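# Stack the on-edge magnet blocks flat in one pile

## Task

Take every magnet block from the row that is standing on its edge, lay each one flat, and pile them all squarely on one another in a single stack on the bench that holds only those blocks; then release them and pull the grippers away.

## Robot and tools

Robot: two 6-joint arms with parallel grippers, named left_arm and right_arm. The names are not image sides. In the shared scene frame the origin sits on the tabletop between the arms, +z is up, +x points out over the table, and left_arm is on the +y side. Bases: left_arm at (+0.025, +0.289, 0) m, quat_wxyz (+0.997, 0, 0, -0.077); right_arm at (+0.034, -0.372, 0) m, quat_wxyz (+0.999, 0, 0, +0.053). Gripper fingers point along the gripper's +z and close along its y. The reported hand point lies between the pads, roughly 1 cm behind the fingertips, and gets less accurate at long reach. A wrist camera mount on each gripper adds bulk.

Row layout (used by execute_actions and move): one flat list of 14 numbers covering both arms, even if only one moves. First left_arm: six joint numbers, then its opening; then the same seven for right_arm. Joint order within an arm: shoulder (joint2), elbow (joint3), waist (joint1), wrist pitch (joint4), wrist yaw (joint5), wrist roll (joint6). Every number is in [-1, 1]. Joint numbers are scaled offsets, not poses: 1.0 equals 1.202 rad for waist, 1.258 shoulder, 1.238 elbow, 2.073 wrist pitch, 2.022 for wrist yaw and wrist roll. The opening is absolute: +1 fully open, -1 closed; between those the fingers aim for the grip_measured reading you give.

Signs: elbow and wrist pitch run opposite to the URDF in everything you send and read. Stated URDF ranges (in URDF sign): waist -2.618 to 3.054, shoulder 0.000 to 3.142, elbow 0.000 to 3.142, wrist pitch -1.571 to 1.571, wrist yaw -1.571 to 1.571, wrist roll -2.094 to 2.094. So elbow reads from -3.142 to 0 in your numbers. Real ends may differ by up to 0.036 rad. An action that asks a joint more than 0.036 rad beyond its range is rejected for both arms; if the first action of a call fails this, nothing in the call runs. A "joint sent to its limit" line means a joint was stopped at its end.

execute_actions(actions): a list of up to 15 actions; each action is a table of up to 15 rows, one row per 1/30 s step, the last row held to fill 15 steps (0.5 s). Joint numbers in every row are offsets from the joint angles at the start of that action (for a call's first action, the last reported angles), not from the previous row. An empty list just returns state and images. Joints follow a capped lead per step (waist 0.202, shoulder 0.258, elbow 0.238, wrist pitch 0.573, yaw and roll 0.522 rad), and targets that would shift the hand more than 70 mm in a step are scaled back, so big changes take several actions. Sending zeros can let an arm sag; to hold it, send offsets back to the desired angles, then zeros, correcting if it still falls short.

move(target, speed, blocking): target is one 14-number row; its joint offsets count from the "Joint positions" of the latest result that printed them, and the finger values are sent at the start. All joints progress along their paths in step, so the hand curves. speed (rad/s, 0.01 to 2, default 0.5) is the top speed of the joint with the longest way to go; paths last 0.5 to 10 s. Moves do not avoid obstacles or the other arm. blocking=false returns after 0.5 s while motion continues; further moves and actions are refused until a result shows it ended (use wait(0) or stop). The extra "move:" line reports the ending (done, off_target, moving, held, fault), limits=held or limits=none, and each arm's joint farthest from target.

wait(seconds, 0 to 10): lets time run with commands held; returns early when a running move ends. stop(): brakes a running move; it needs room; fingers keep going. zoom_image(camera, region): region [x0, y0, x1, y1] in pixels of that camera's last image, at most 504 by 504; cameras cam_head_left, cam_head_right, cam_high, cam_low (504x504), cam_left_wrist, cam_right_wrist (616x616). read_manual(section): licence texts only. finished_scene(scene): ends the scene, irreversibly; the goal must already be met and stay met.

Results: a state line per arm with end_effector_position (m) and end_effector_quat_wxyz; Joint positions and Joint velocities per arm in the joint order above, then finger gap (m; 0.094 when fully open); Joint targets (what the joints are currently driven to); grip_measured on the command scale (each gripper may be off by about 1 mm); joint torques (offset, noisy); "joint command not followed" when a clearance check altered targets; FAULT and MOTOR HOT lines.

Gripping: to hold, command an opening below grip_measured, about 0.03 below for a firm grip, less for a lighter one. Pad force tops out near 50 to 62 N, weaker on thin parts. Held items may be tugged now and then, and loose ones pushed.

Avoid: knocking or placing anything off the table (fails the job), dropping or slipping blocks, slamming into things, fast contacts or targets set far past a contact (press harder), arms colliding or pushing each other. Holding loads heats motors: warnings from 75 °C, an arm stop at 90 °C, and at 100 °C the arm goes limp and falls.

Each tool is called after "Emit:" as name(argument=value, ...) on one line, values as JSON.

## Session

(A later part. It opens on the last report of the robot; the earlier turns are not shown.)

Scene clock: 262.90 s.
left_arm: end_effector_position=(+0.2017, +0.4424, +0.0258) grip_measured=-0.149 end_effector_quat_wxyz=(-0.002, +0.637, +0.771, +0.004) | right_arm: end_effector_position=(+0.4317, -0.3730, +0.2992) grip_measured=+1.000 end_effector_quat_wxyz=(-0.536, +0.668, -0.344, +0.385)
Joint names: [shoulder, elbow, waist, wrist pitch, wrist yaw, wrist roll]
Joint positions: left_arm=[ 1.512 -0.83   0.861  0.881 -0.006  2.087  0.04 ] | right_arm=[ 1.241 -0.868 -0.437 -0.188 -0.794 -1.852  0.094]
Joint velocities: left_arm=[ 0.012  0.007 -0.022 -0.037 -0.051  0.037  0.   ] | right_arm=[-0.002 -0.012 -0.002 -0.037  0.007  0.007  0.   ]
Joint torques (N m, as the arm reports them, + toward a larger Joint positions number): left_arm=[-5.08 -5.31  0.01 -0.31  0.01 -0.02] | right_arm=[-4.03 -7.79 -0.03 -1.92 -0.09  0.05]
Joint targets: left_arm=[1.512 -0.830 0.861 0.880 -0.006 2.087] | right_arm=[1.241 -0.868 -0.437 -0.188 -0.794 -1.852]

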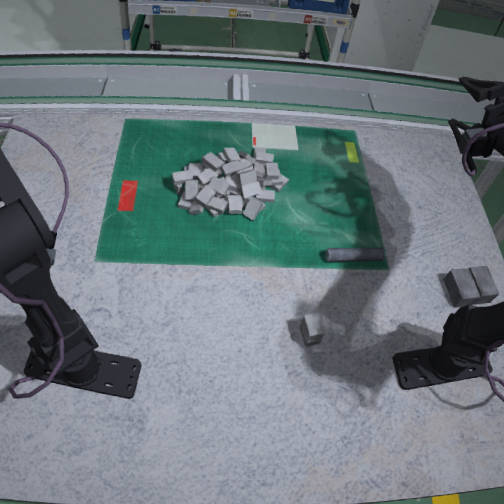

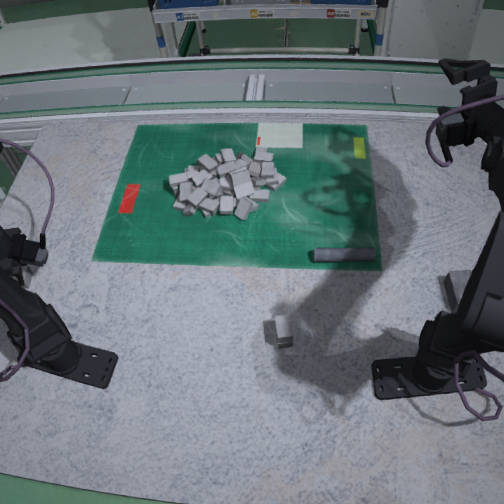

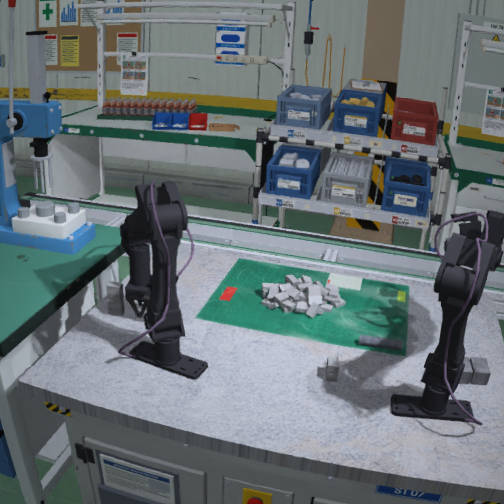

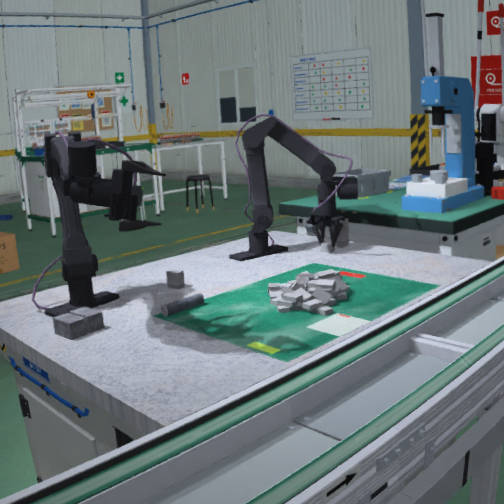

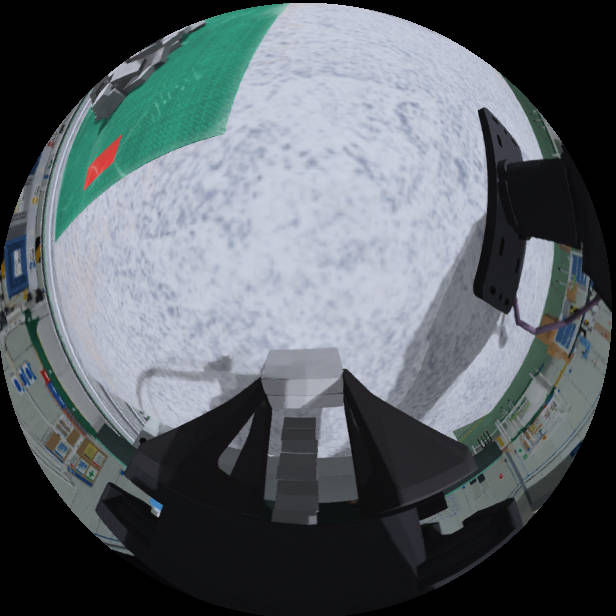

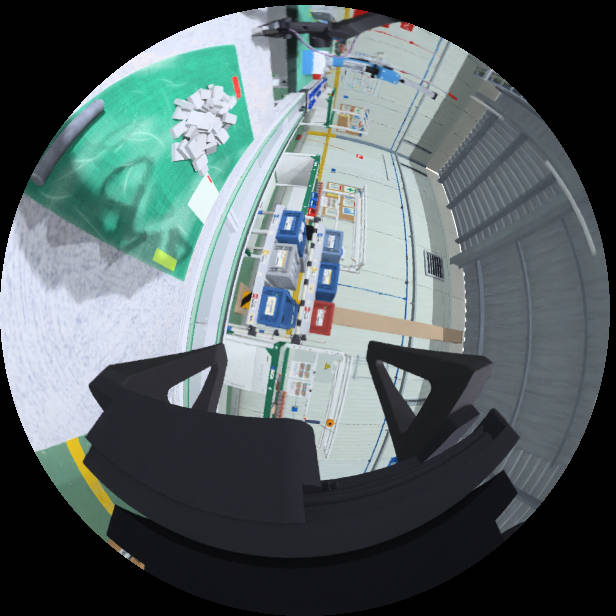

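Emit:
move(target=[-0.09,-0.06,-0.03,0.07,0,0,-0.3,0,0,0,0,0,0,1], speed=0.2)

Emit:
move(target=[-0.04,0,-0.68,0.02,0,-0.52,-0.3,0,0,0,0,0,0,1], speed=0.9)

Emit:
move(target=[0,0,-0.68,0,0,-0.515,-0.3,0,0,0,0,0,0,1], speed=0.9)

Scene clock: 273.07 s.
left_arm: end_effector_position=(+0.2016, +0.4344, +0.0565) grip_measured=-0.149 end_effector_quat_wxyz=(-0.000, +0.647, +0.763, +0.016) | right_arm: end_effector_position=(+0.4317, -0.3730, +0.2992) grip_measured=+1.000 end_effector_quat_wxyz=(-0.536, +0.668, -0.344, +0.385)
Joint names: [shoulder, elbow, waist, wrist pitch, wrist yaw, wrist roll]
Joint positions: left_arm=[ 1.421 -0.879  0.835  0.998 -0.006  2.087  0.04 ] | right_arm=[ 1.241 -0.868 -0.437 -0.188 -0.794 -1.852  0.094]
Joint velocities: left_arm=[ 0.002  0.007  0.002  0.022 -0.095 -0.066 -0.   ] | right_arm=[ 0.012 -0.017 -0.012  0.081 -0.022 -0.022  0.   ]
Joint torques (N m, as the arm reports them, + toward a larger Joint positions number): left_arm=[-6.24 -7.36 -0.79 -0.05  0.    0.  ] | right_arm=[-4.01 -7.81 -0.06 -1.92 -0.07  0.04]
Joint targets: left_arm=[1.399 -0.904 0.826 1.026 -0.006 2.087] | right_arm=[1.241 -0.868 -0.437 -0.188 -0.794 -1.852]
move: off_target (left_arm); limits=none; left_arm: farthest joint: the wrist pitch, 0.028 radians from its target (0.145 radians at the start); right_arm: farthest joint: the waist, 0.000 radians from its target (0.000 radians at the start)

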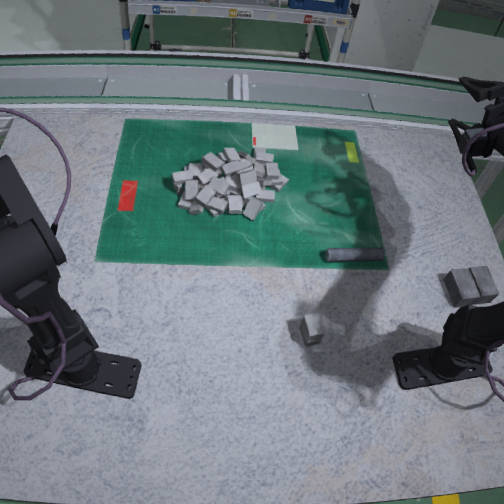

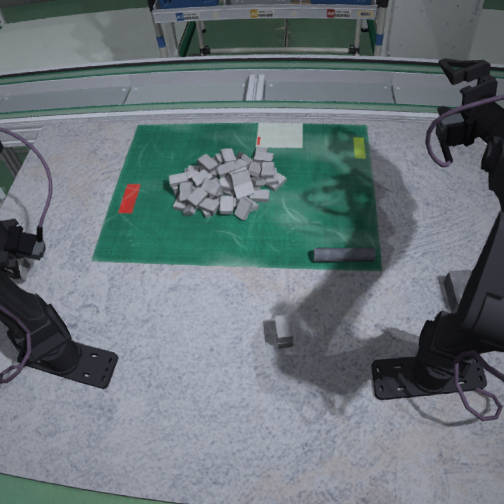

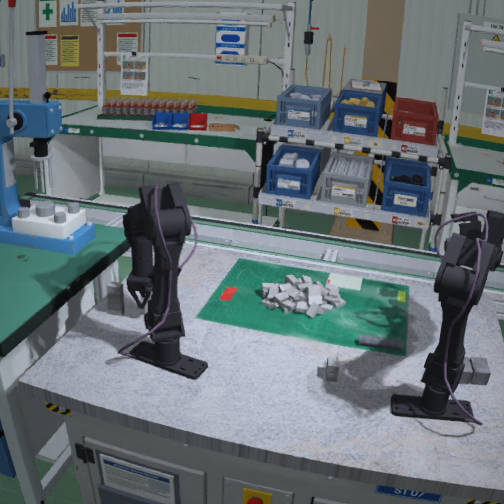

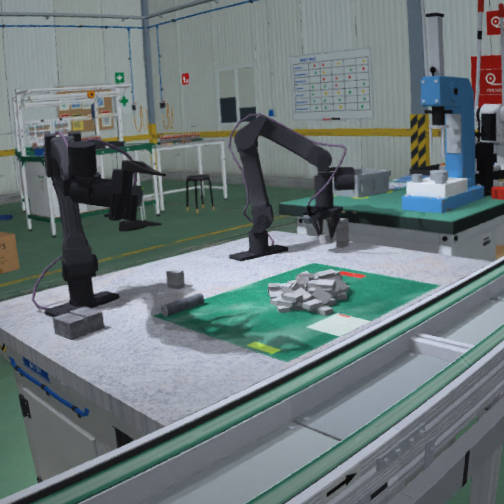

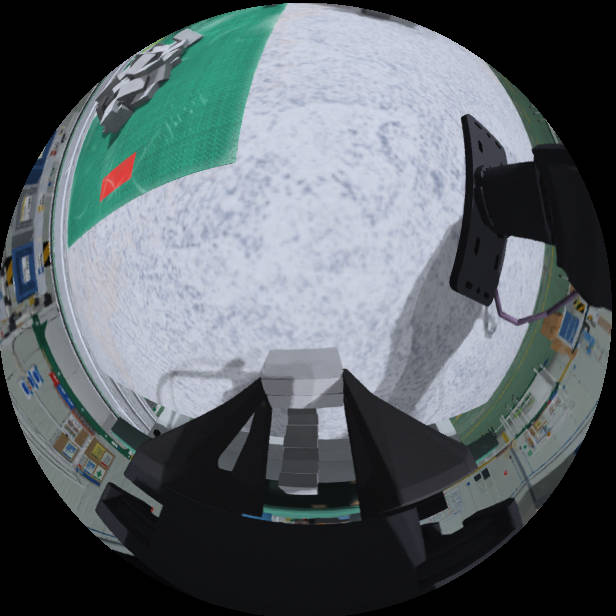

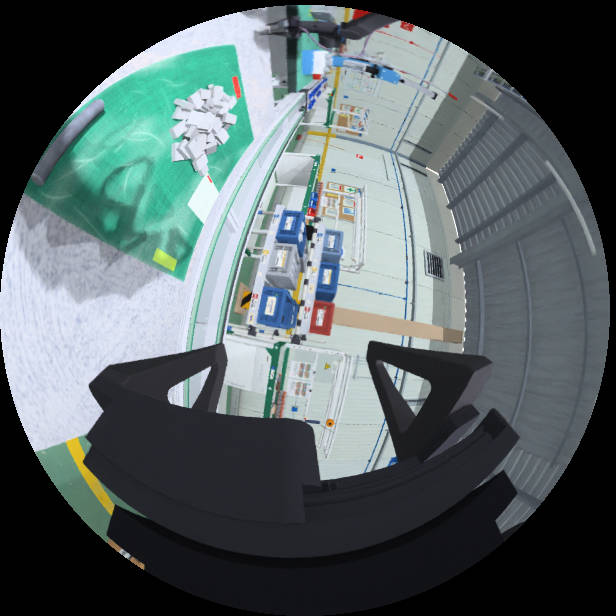

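Scene clock: 275.17 s.
left_arm: end_effector_position=(+0.2492, +0.2619, +0.0614) grip_measured=-0.149 end_effector_quat_wxyz=(+0.015, +0.552, +0.833, +0.012) | right_arm: end_effector_position=(+0.4317, -0.3730, +0.2992) grip_measured=+1.000 end_effector_quat_wxyz=(-0.536, +0.668, -0.344, +0.385)
Joint names: [shoulder, elbow, waist, wrist pitch, wrist yaw, wrist roll]
Joint positions: left_arm=[ 1.396 -0.879  0.025  1.017 -0.008  1.041  0.04 ] | right_arm=[ 1.241 -0.868 -0.437 -0.188 -0.794 -1.852  0.094]
Joint velocities: left_arm=[-0.012 -0.007 -0.017 -0.022  0.095 -0.007 -0.   ] | right_arm=[-0.002  0.027 -0.027 -0.051 -0.081  0.007  0.   ]
Joint torques (N m, as the arm reports them, + toward a larger Joint positions number): left_arm=[-6.32 -5.67 -0.59 -0.1   0.01 -0.05] | right_arm=[-3.99 -7.73  0.   -1.92 -0.07  0.04]
Joint targets: left_arm=[1.370 -0.879 0.018 1.040 -0.006 1.036] | right_arm=[1.241 -0.868 -0.437 -0.188 -0.794 -1.852]
move: off_target (left_arm); limits=none; left_arm: farthest joint: the shoulder, 0.025 radians from its target (0.050 radians at the start); right_arm: farthest joint: the waist, 0.000 radians from its target (0.000 radians at the start)

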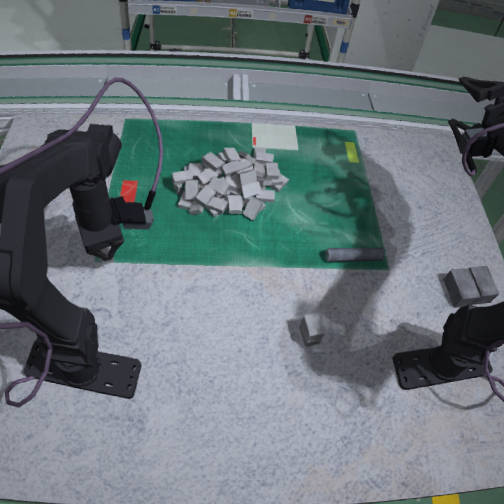

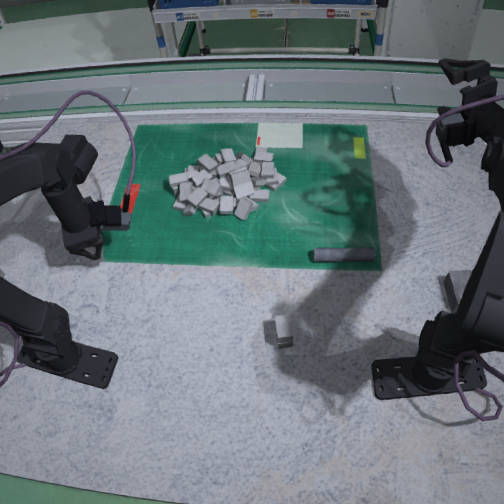

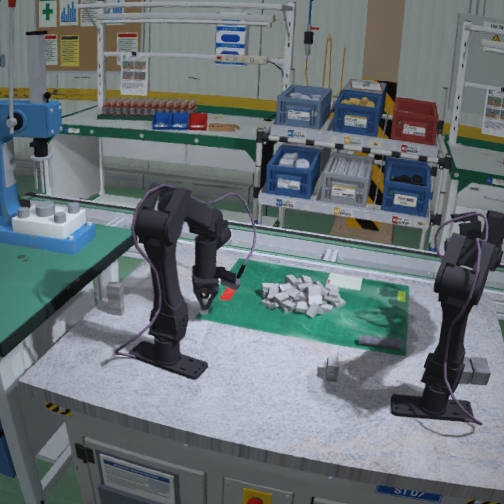

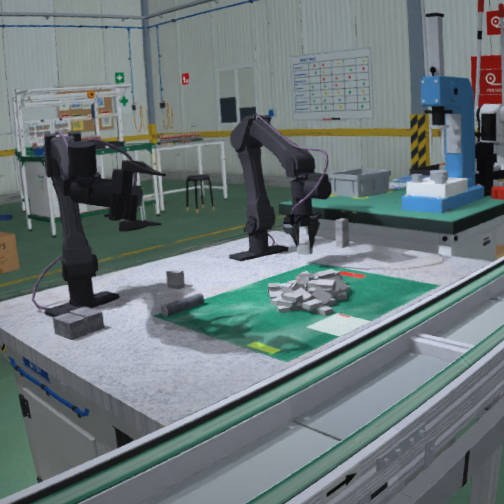

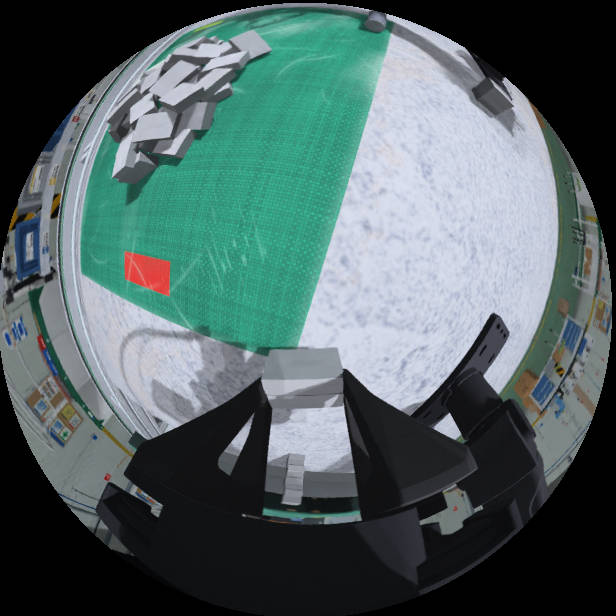

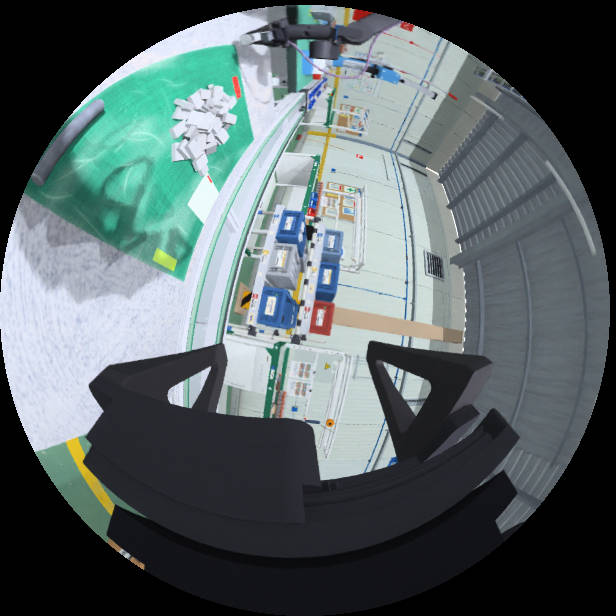

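Scene clock: 277.27 s.
left_arm: end_effector_position=(+0.1600, +0.1077, +0.0614) grip_measured=-0.149 end_effector_quat_wxyz=(+0.018, +0.455, +0.890, -0.005) | right_arm: end_effector_position=(+0.4317, -0.3730, +0.2992) grip_measured=+1.000 end_effector_quat_wxyz=(-0.536, +0.668, -0.344, +0.385)
Joint names: [shoulder, elbow, waist, wrist pitch, wrist yaw, wrist roll]
Joint positions: left_arm=[ 1.396 -0.879 -0.785  1.017 -0.007  0.006  0.04 ] | right_arm=[ 1.241 -0.868 -0.437 -0.188 -0.794 -1.852  0.094]
Joint velocities: left_arm=[ 0.002  0.012  0.012 -0.095  0.051 -0.081 -0.001] | right_arm=[ 0.002 -0.002  0.002 -0.007  0.022  0.007  0.   ]
Joint torques (N m, as the arm reports them, + toward a larger Joint positions number): left_arm=[-4.31 -5.67 -0.62 -0.36  0.   -0.07] | right_arm=[-4.01 -7.75  0.05 -1.94 -0.07  0.03]
Joint targets: left_arm=[1.396 -0.879 -0.793 1.017 -0.008 0.000] | right_arm=[1.241 -0.868 -0.437 -0.188 -0.794 -1.852]
move: done; limits=none; left_arm: farthest joint: the waist, 0.007 radians from its target (0.817 radians at the start); right_arm: farthest joint: the waist, 0.000 radians from its target (0.000 radians at the start)

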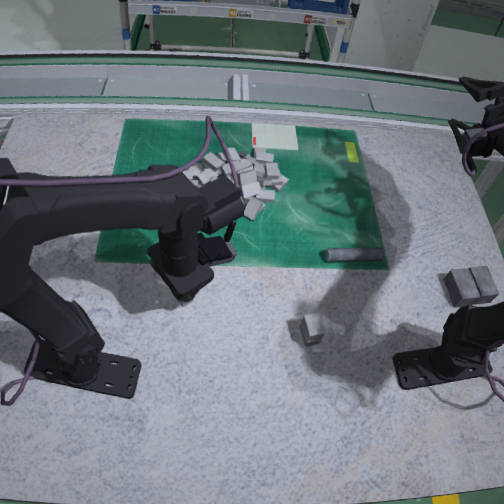

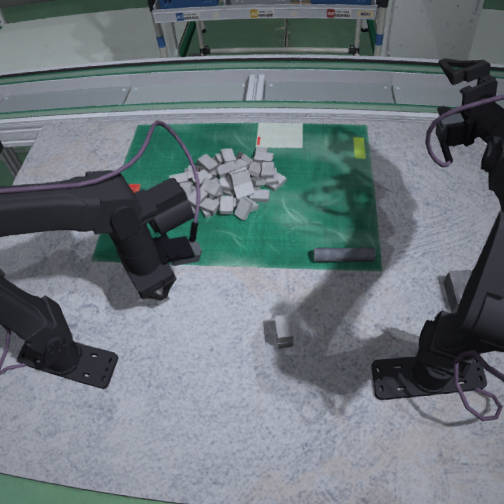

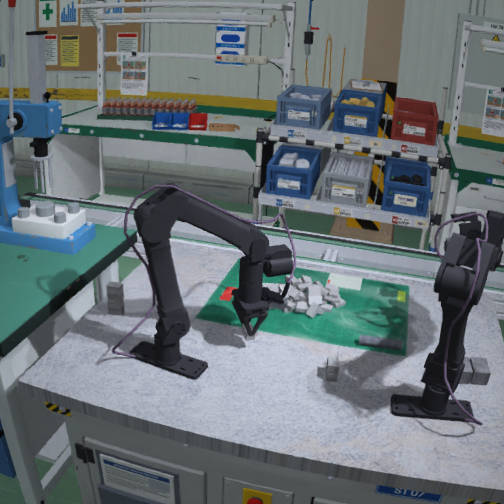

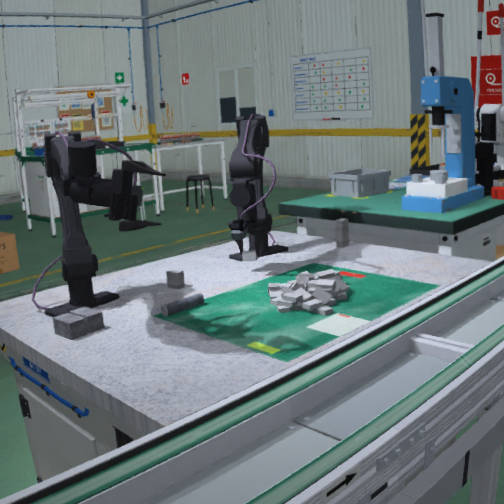

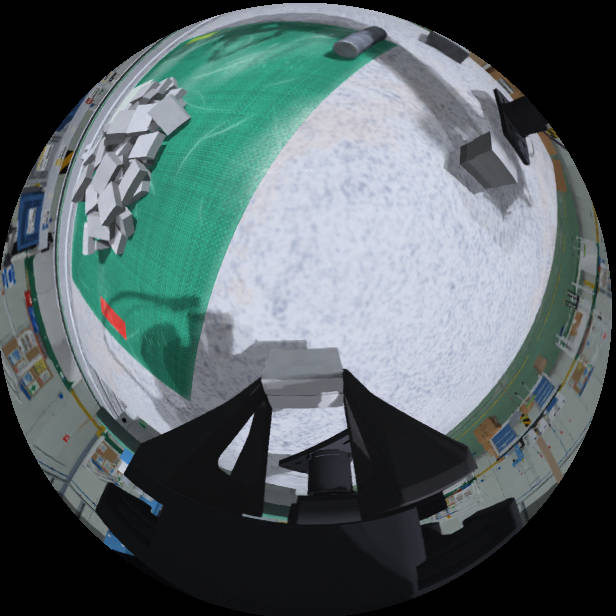

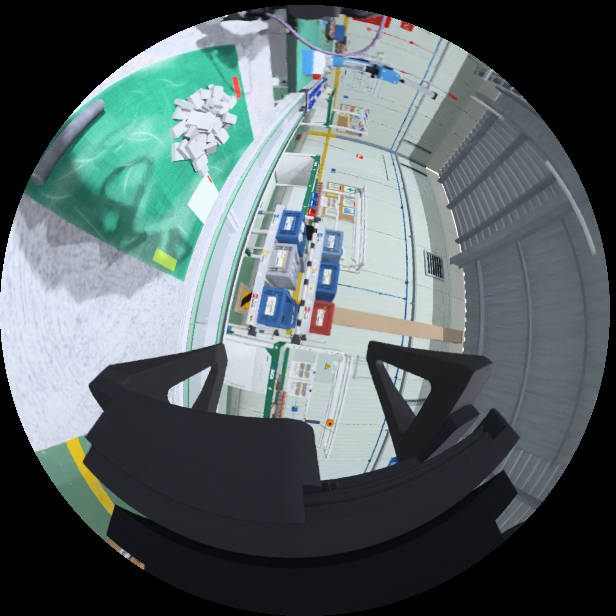

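Emit:
execute_actions(actions=[])

Emit:
move(target=[0.055,0.09,0,-0.072,0,0,-0.3,0,0,0,0,0,0,1], speed=0.2)

Scene clock: 290.33 s.
left_arm: end_effector_position=(+0.1600, +0.1077, +0.0614) grip_measured=-0.149 end_effector_quat_wxyz=(+0.018, +0.455, +0.890, -0.005) | right_arm: end_effector_position=(+0.4317, -0.3730, +0.2992) grip_measured=+1.000 end_effector_quat_wxyz=(-0.536, +0.668, -0.344, +0.385)
Joint names: [shoulder, elbow, waist, wrist pitch, wrist yaw, wrist roll]
Joint positions: left_arm=[ 1.396 -0.879 -0.785  1.017 -0.007  0.005  0.04 ] | right_arm=[ 1.241 -0.868 -0.437 -0.188 -0.794 -1.852  0.094]
Joint velocities: left_arm=[ 0.002  0.022  0.002  0.081 -0.037 -0.095 -0.   ] | right_arm=[ 0.002 -0.007 -0.017  0.081  0.007  0.051  0.   ]
Joint torques (N m, as the arm reports them, + toward a larger Joint positions number): left_arm=[-4.31 -5.62 -0.59 -0.35 -0.01 -0.05] | right_arm=[-3.98 -7.81  0.03 -1.93 -0.09  0.04]
Joint targets: left_arm=[1.396 -0.879 -0.793 1.017 -0.008 0.000] | right_arm=[1.241 -0.868 -0.437 -0.188 -0.794 -1.852]

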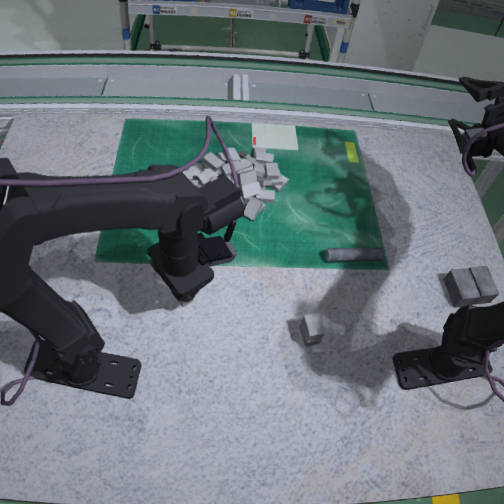

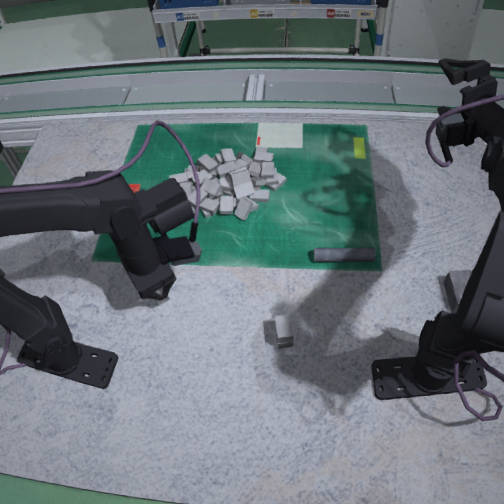

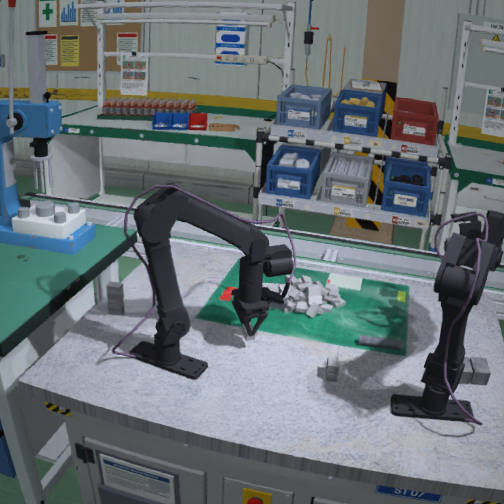

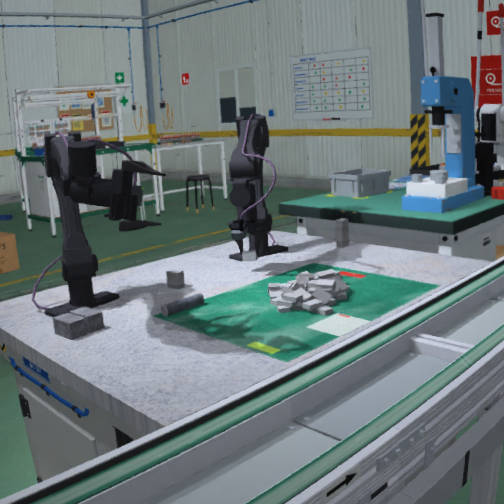

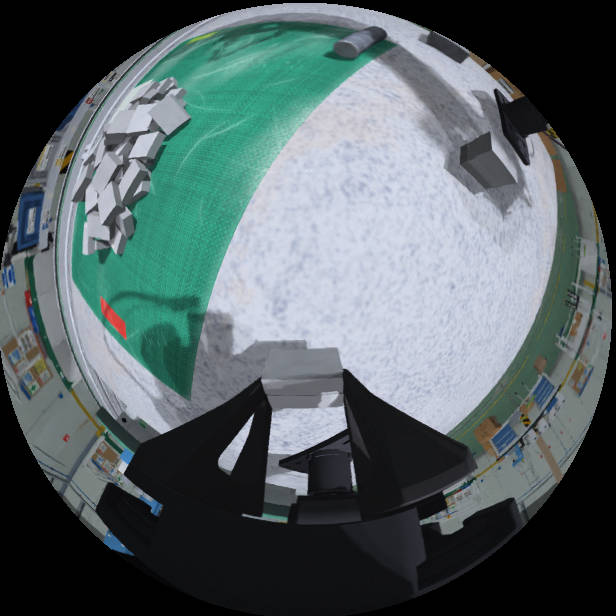

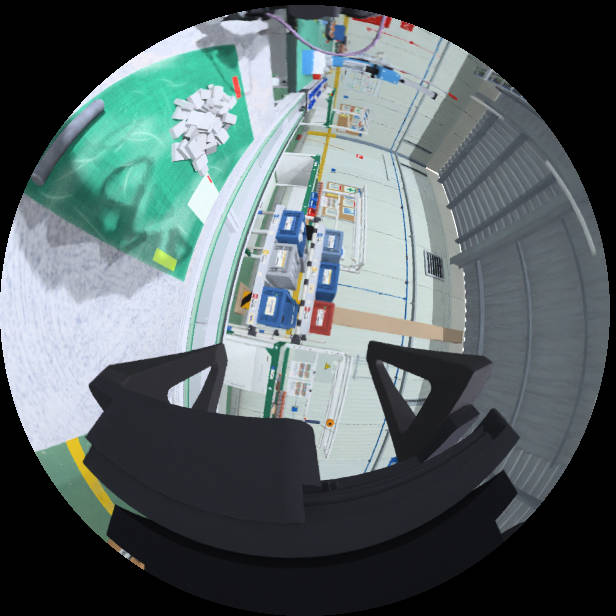

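Scene clock: 291.37 s.
left_arm: end_effector_position=(+0.1541, +0.1159, +0.0261) grip_measured=-0.149 end_effector_quat_wxyz=(-0.003, +0.455, +0.890, +0.006) | right_arm: end_effector_position=(+0.4317, -0.3730, +0.2992) grip_measured=+1.000 end_effector_quat_wxyz=(-0.536, +0.668, -0.344, +0.385)
Joint names: [shoulder, elbow, waist, wrist pitch, wrist yaw, wrist roll]
Joint positions: left_arm=[ 1.456 -0.78  -0.785  0.906 -0.007  0.005  0.04 ] | right_arm=[ 1.241 -0.868 -0.437 -0.188 -0.794 -1.852  0.094]
Joint velocities: left_arm=[ 0.002 -0.002  0.002 -0.022 -0.007  0.037 -0.002] | right_arm=[ 0.002 -0.012 -0.007 -0.007 -0.066  0.022  0.   ]
Joint torques (N m, as the arm reports them, + toward a larger Joint positions number): left_arm=[-3.75 -4.34 -0.01 -0.69 -0.01  0.  ] | right_arm=[-4.03 -7.79  0.   -1.94 -0.09  0.02]
Joint targets: left_arm=[1.465 -0.768 -0.785 0.868 -0.007 0.005] | right_arm=[1.241 -0.868 -0.437 -0.188 -0.794 -1.852]
move: off_target (left_arm); limits=none; left_arm: farthest joint: the wrist pitch, 0.038 radians from its target (0.149 radians at the start); right_arm: farthest joint: the waist, 0.000 radians from its target (0.000 radians at the start)

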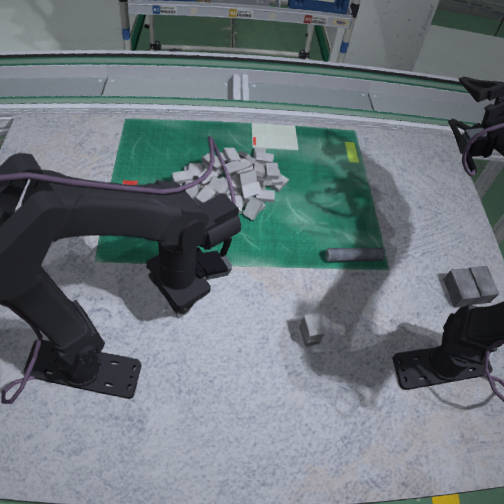

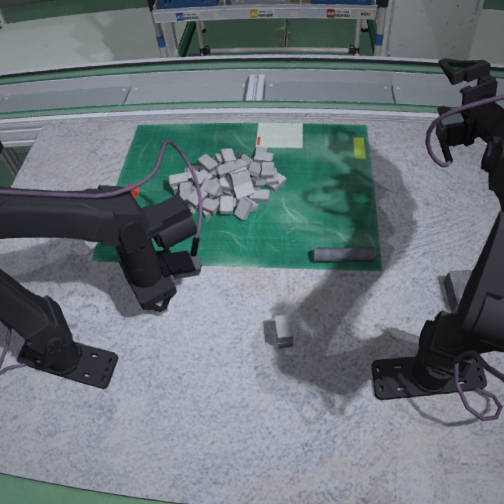

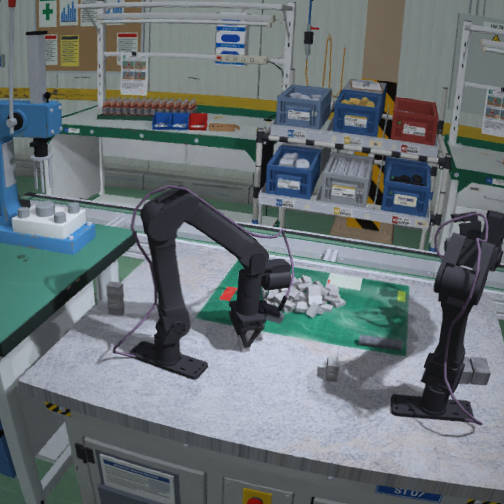

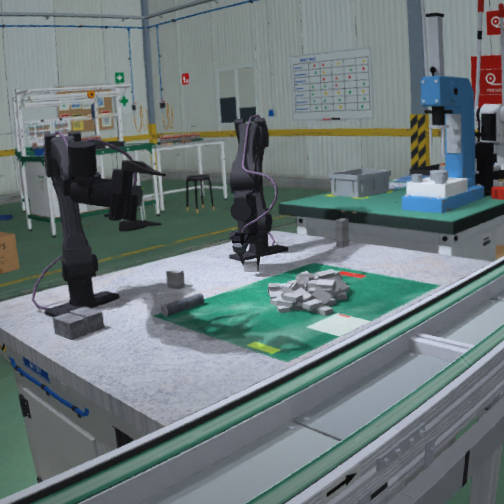

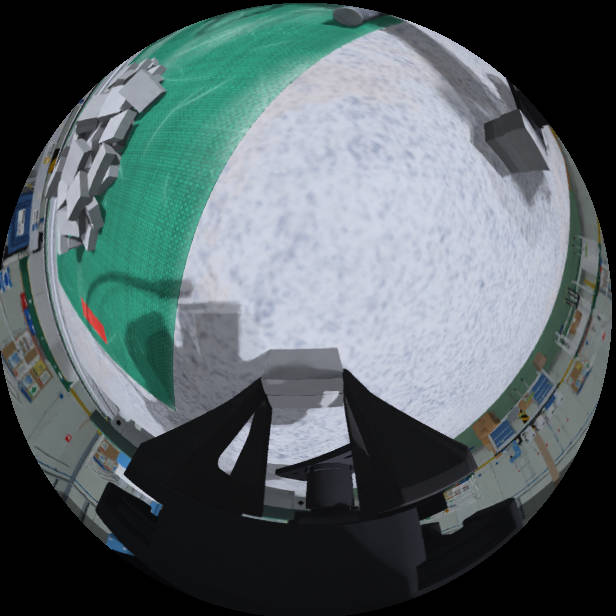

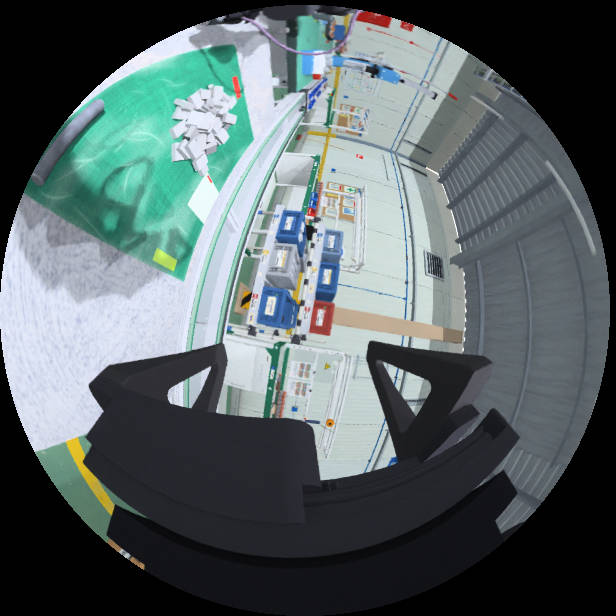

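Emit:
move(target=[0,0,0,0,0,0,0.5,0,0,0,0,0,0,1])

Emit:
move(target=[0.42,-0.365,0,0.215,0,0,0.5,0,0,0,0,0,0,1], speed=0.4)

Scene clock: 294.97 s.
left_arm: end_effector_position=(+0.1541, +0.1159, +0.0261) grip_measured=+0.498 end_effector_quat_wxyz=(-0.003, +0.455, +0.890, +0.006) | right_arm: end_effector_position=(+0.4317, -0.3730, +0.2992) grip_measured=+1.000 end_effector_quat_wxyz=(-0.536, +0.668, -0.344, +0.385)
Joint names: [shoulder, elbow, waist, wrist pitch, wrist yaw, wrist roll]
Joint positions: left_arm=[ 1.456 -0.78  -0.785  0.906 -0.007  0.005  0.07 ] | right_arm=[ 1.241 -0.868 -0.437 -0.188 -0.794 -1.852  0.094]
Joint velocities: left_arm=[ 0.017  0.002 -0.007  0.022 -0.022  0.022 -0.   ] | right_arm=[ 0.002  0.027 -0.017  0.022  0.022  0.007  0.   ]
Joint torques (N m, as the arm reports them, + toward a larger Joint positions number): left_arm=[-4.51 -5.35 -0.01 -0.26  0.    0.  ] | right_arm=[-4.01 -7.81  0.01 -1.94 -0.08  0.04]
Joint targets: left_arm=[1.456 -0.780 -0.785 0.906 -0.007 0.005] | right_arm=[1.241 -0.868 -0.437 -0.188 -0.794 -1.852]
move: done; limits=none; left_arm: farthest joint: the waist, 0.000 radians from its target (0.000 radians at the start); right_arm: farthest joint: the waist, 0.000 radians from its target (0.000 radians at the start)

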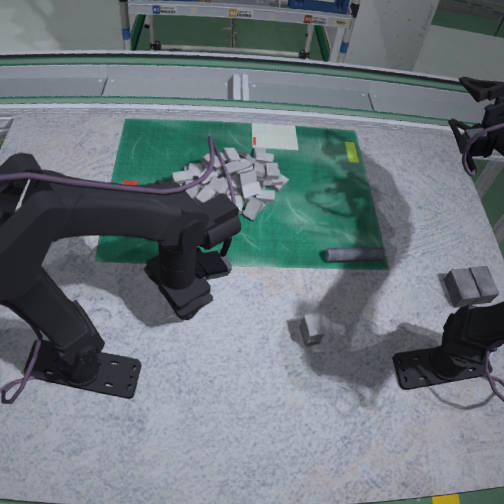

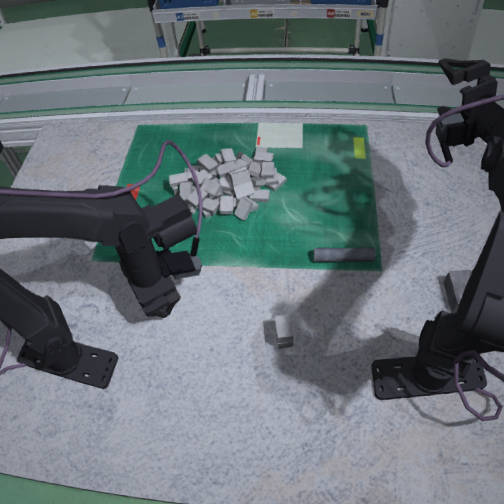

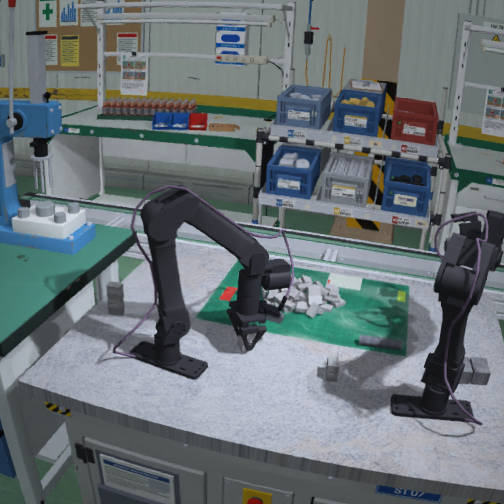

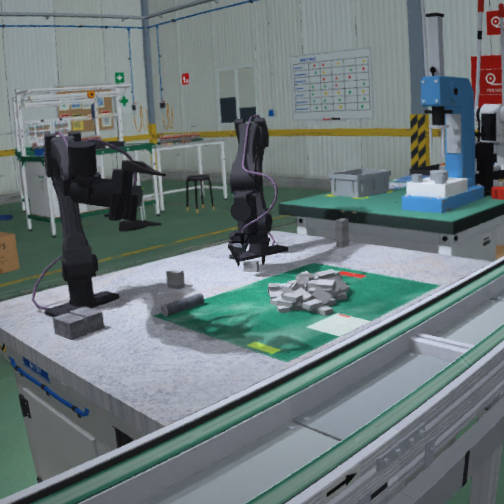

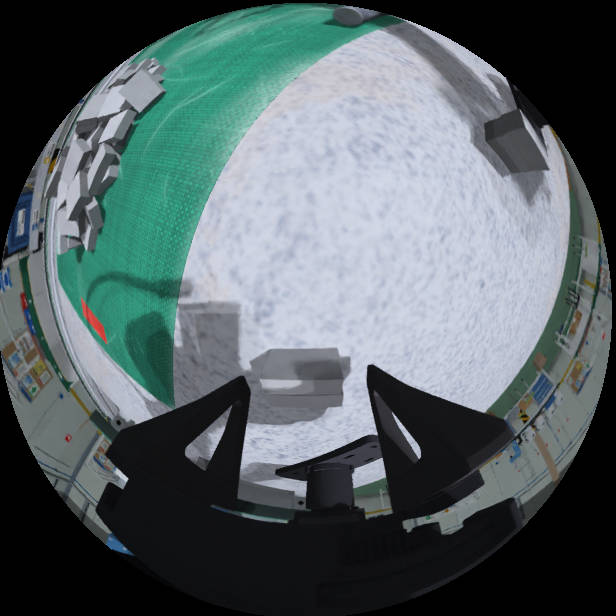

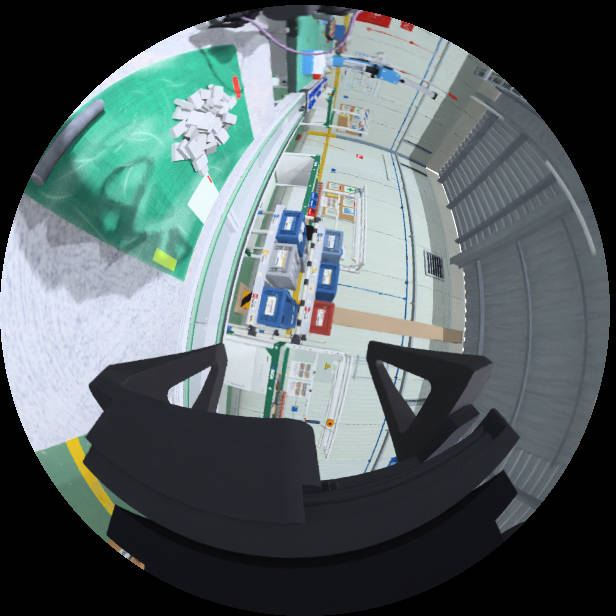

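Scene clock: 297.03 s.
left_arm: end_effector_position=(+0.1545, +0.1153, +0.0202) grip_measured=+0.498 end_effector_quat_wxyz=(-0.232, +0.440, +0.859, +0.121) | right_arm: end_effector_position=(+0.4317, -0.3730, +0.2992) grip_measured=+1.000 end_effector_quat_wxyz=(-0.536, +0.668, -0.344, +0.385)
Joint names: [shoulder, elbow, waist, wrist pitch, wrist yaw, wrist roll]
Joint positions: left_arm=[ 1.977 -1.21  -0.785  1.335 -0.007  0.005  0.07 ] | right_arm=[ 1.241 -0.868 -0.437 -0.188 -0.794 -1.852  0.094]
Joint velocities: left_arm=[ 0.002 -0.007 -0.002  0.007  0.051  0.022 -0.001] | right_arm=[0.002 0.002 0.002 0.095 0.066 0.051 0.   ]
Joint torques (N m, as the arm reports them, + toward a larger Joint positions number): left_arm=[-7.99 -5.86  0.02  1.09  0.02 -0.01] | right_arm=[-3.96 -7.78  0.03 -1.92 -0.09  0.05]
Joint targets: left_arm=[1.984 -1.232 -0.785 1.351 -0.007 0.005] | right_arm=[1.241 -0.868 -0.437 -0.188 -0.794 -1.852]
move: off_target (left_arm); limits=none; left_arm: farthest joint: the elbow, 0.022 radians from its target (0.451 radians at the start); right_arm: farthest joint: the waist, 0.000 radians from its target (0.000 radians at the start)

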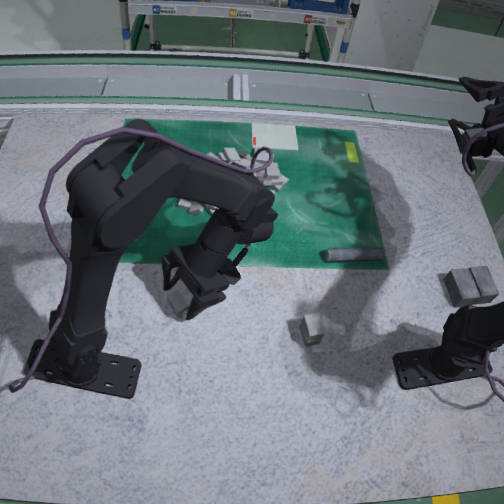

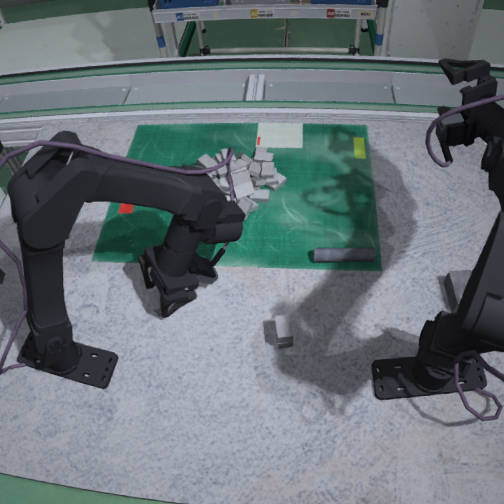

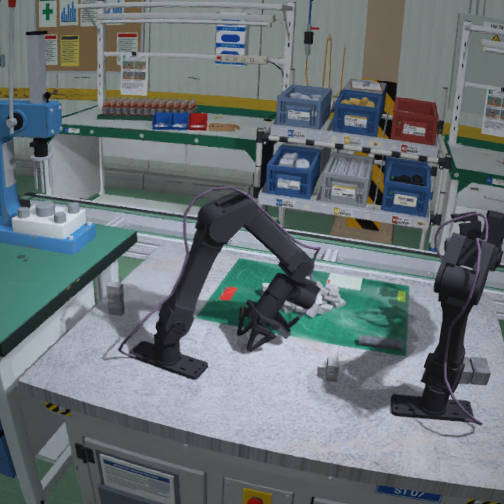

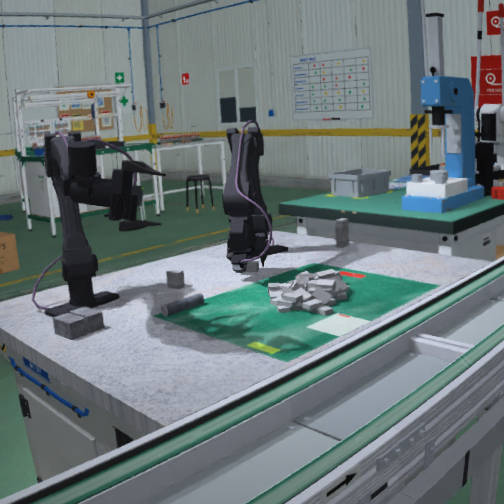

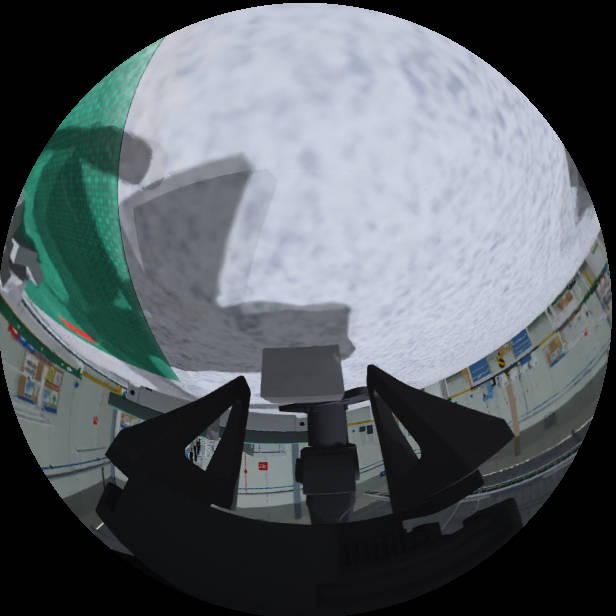

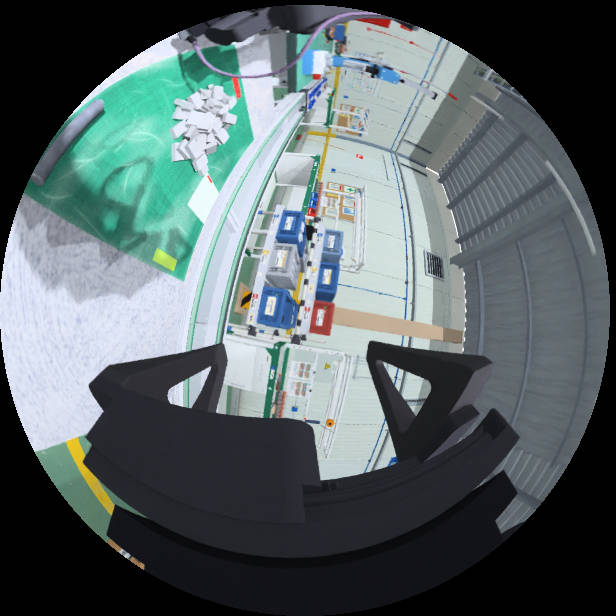

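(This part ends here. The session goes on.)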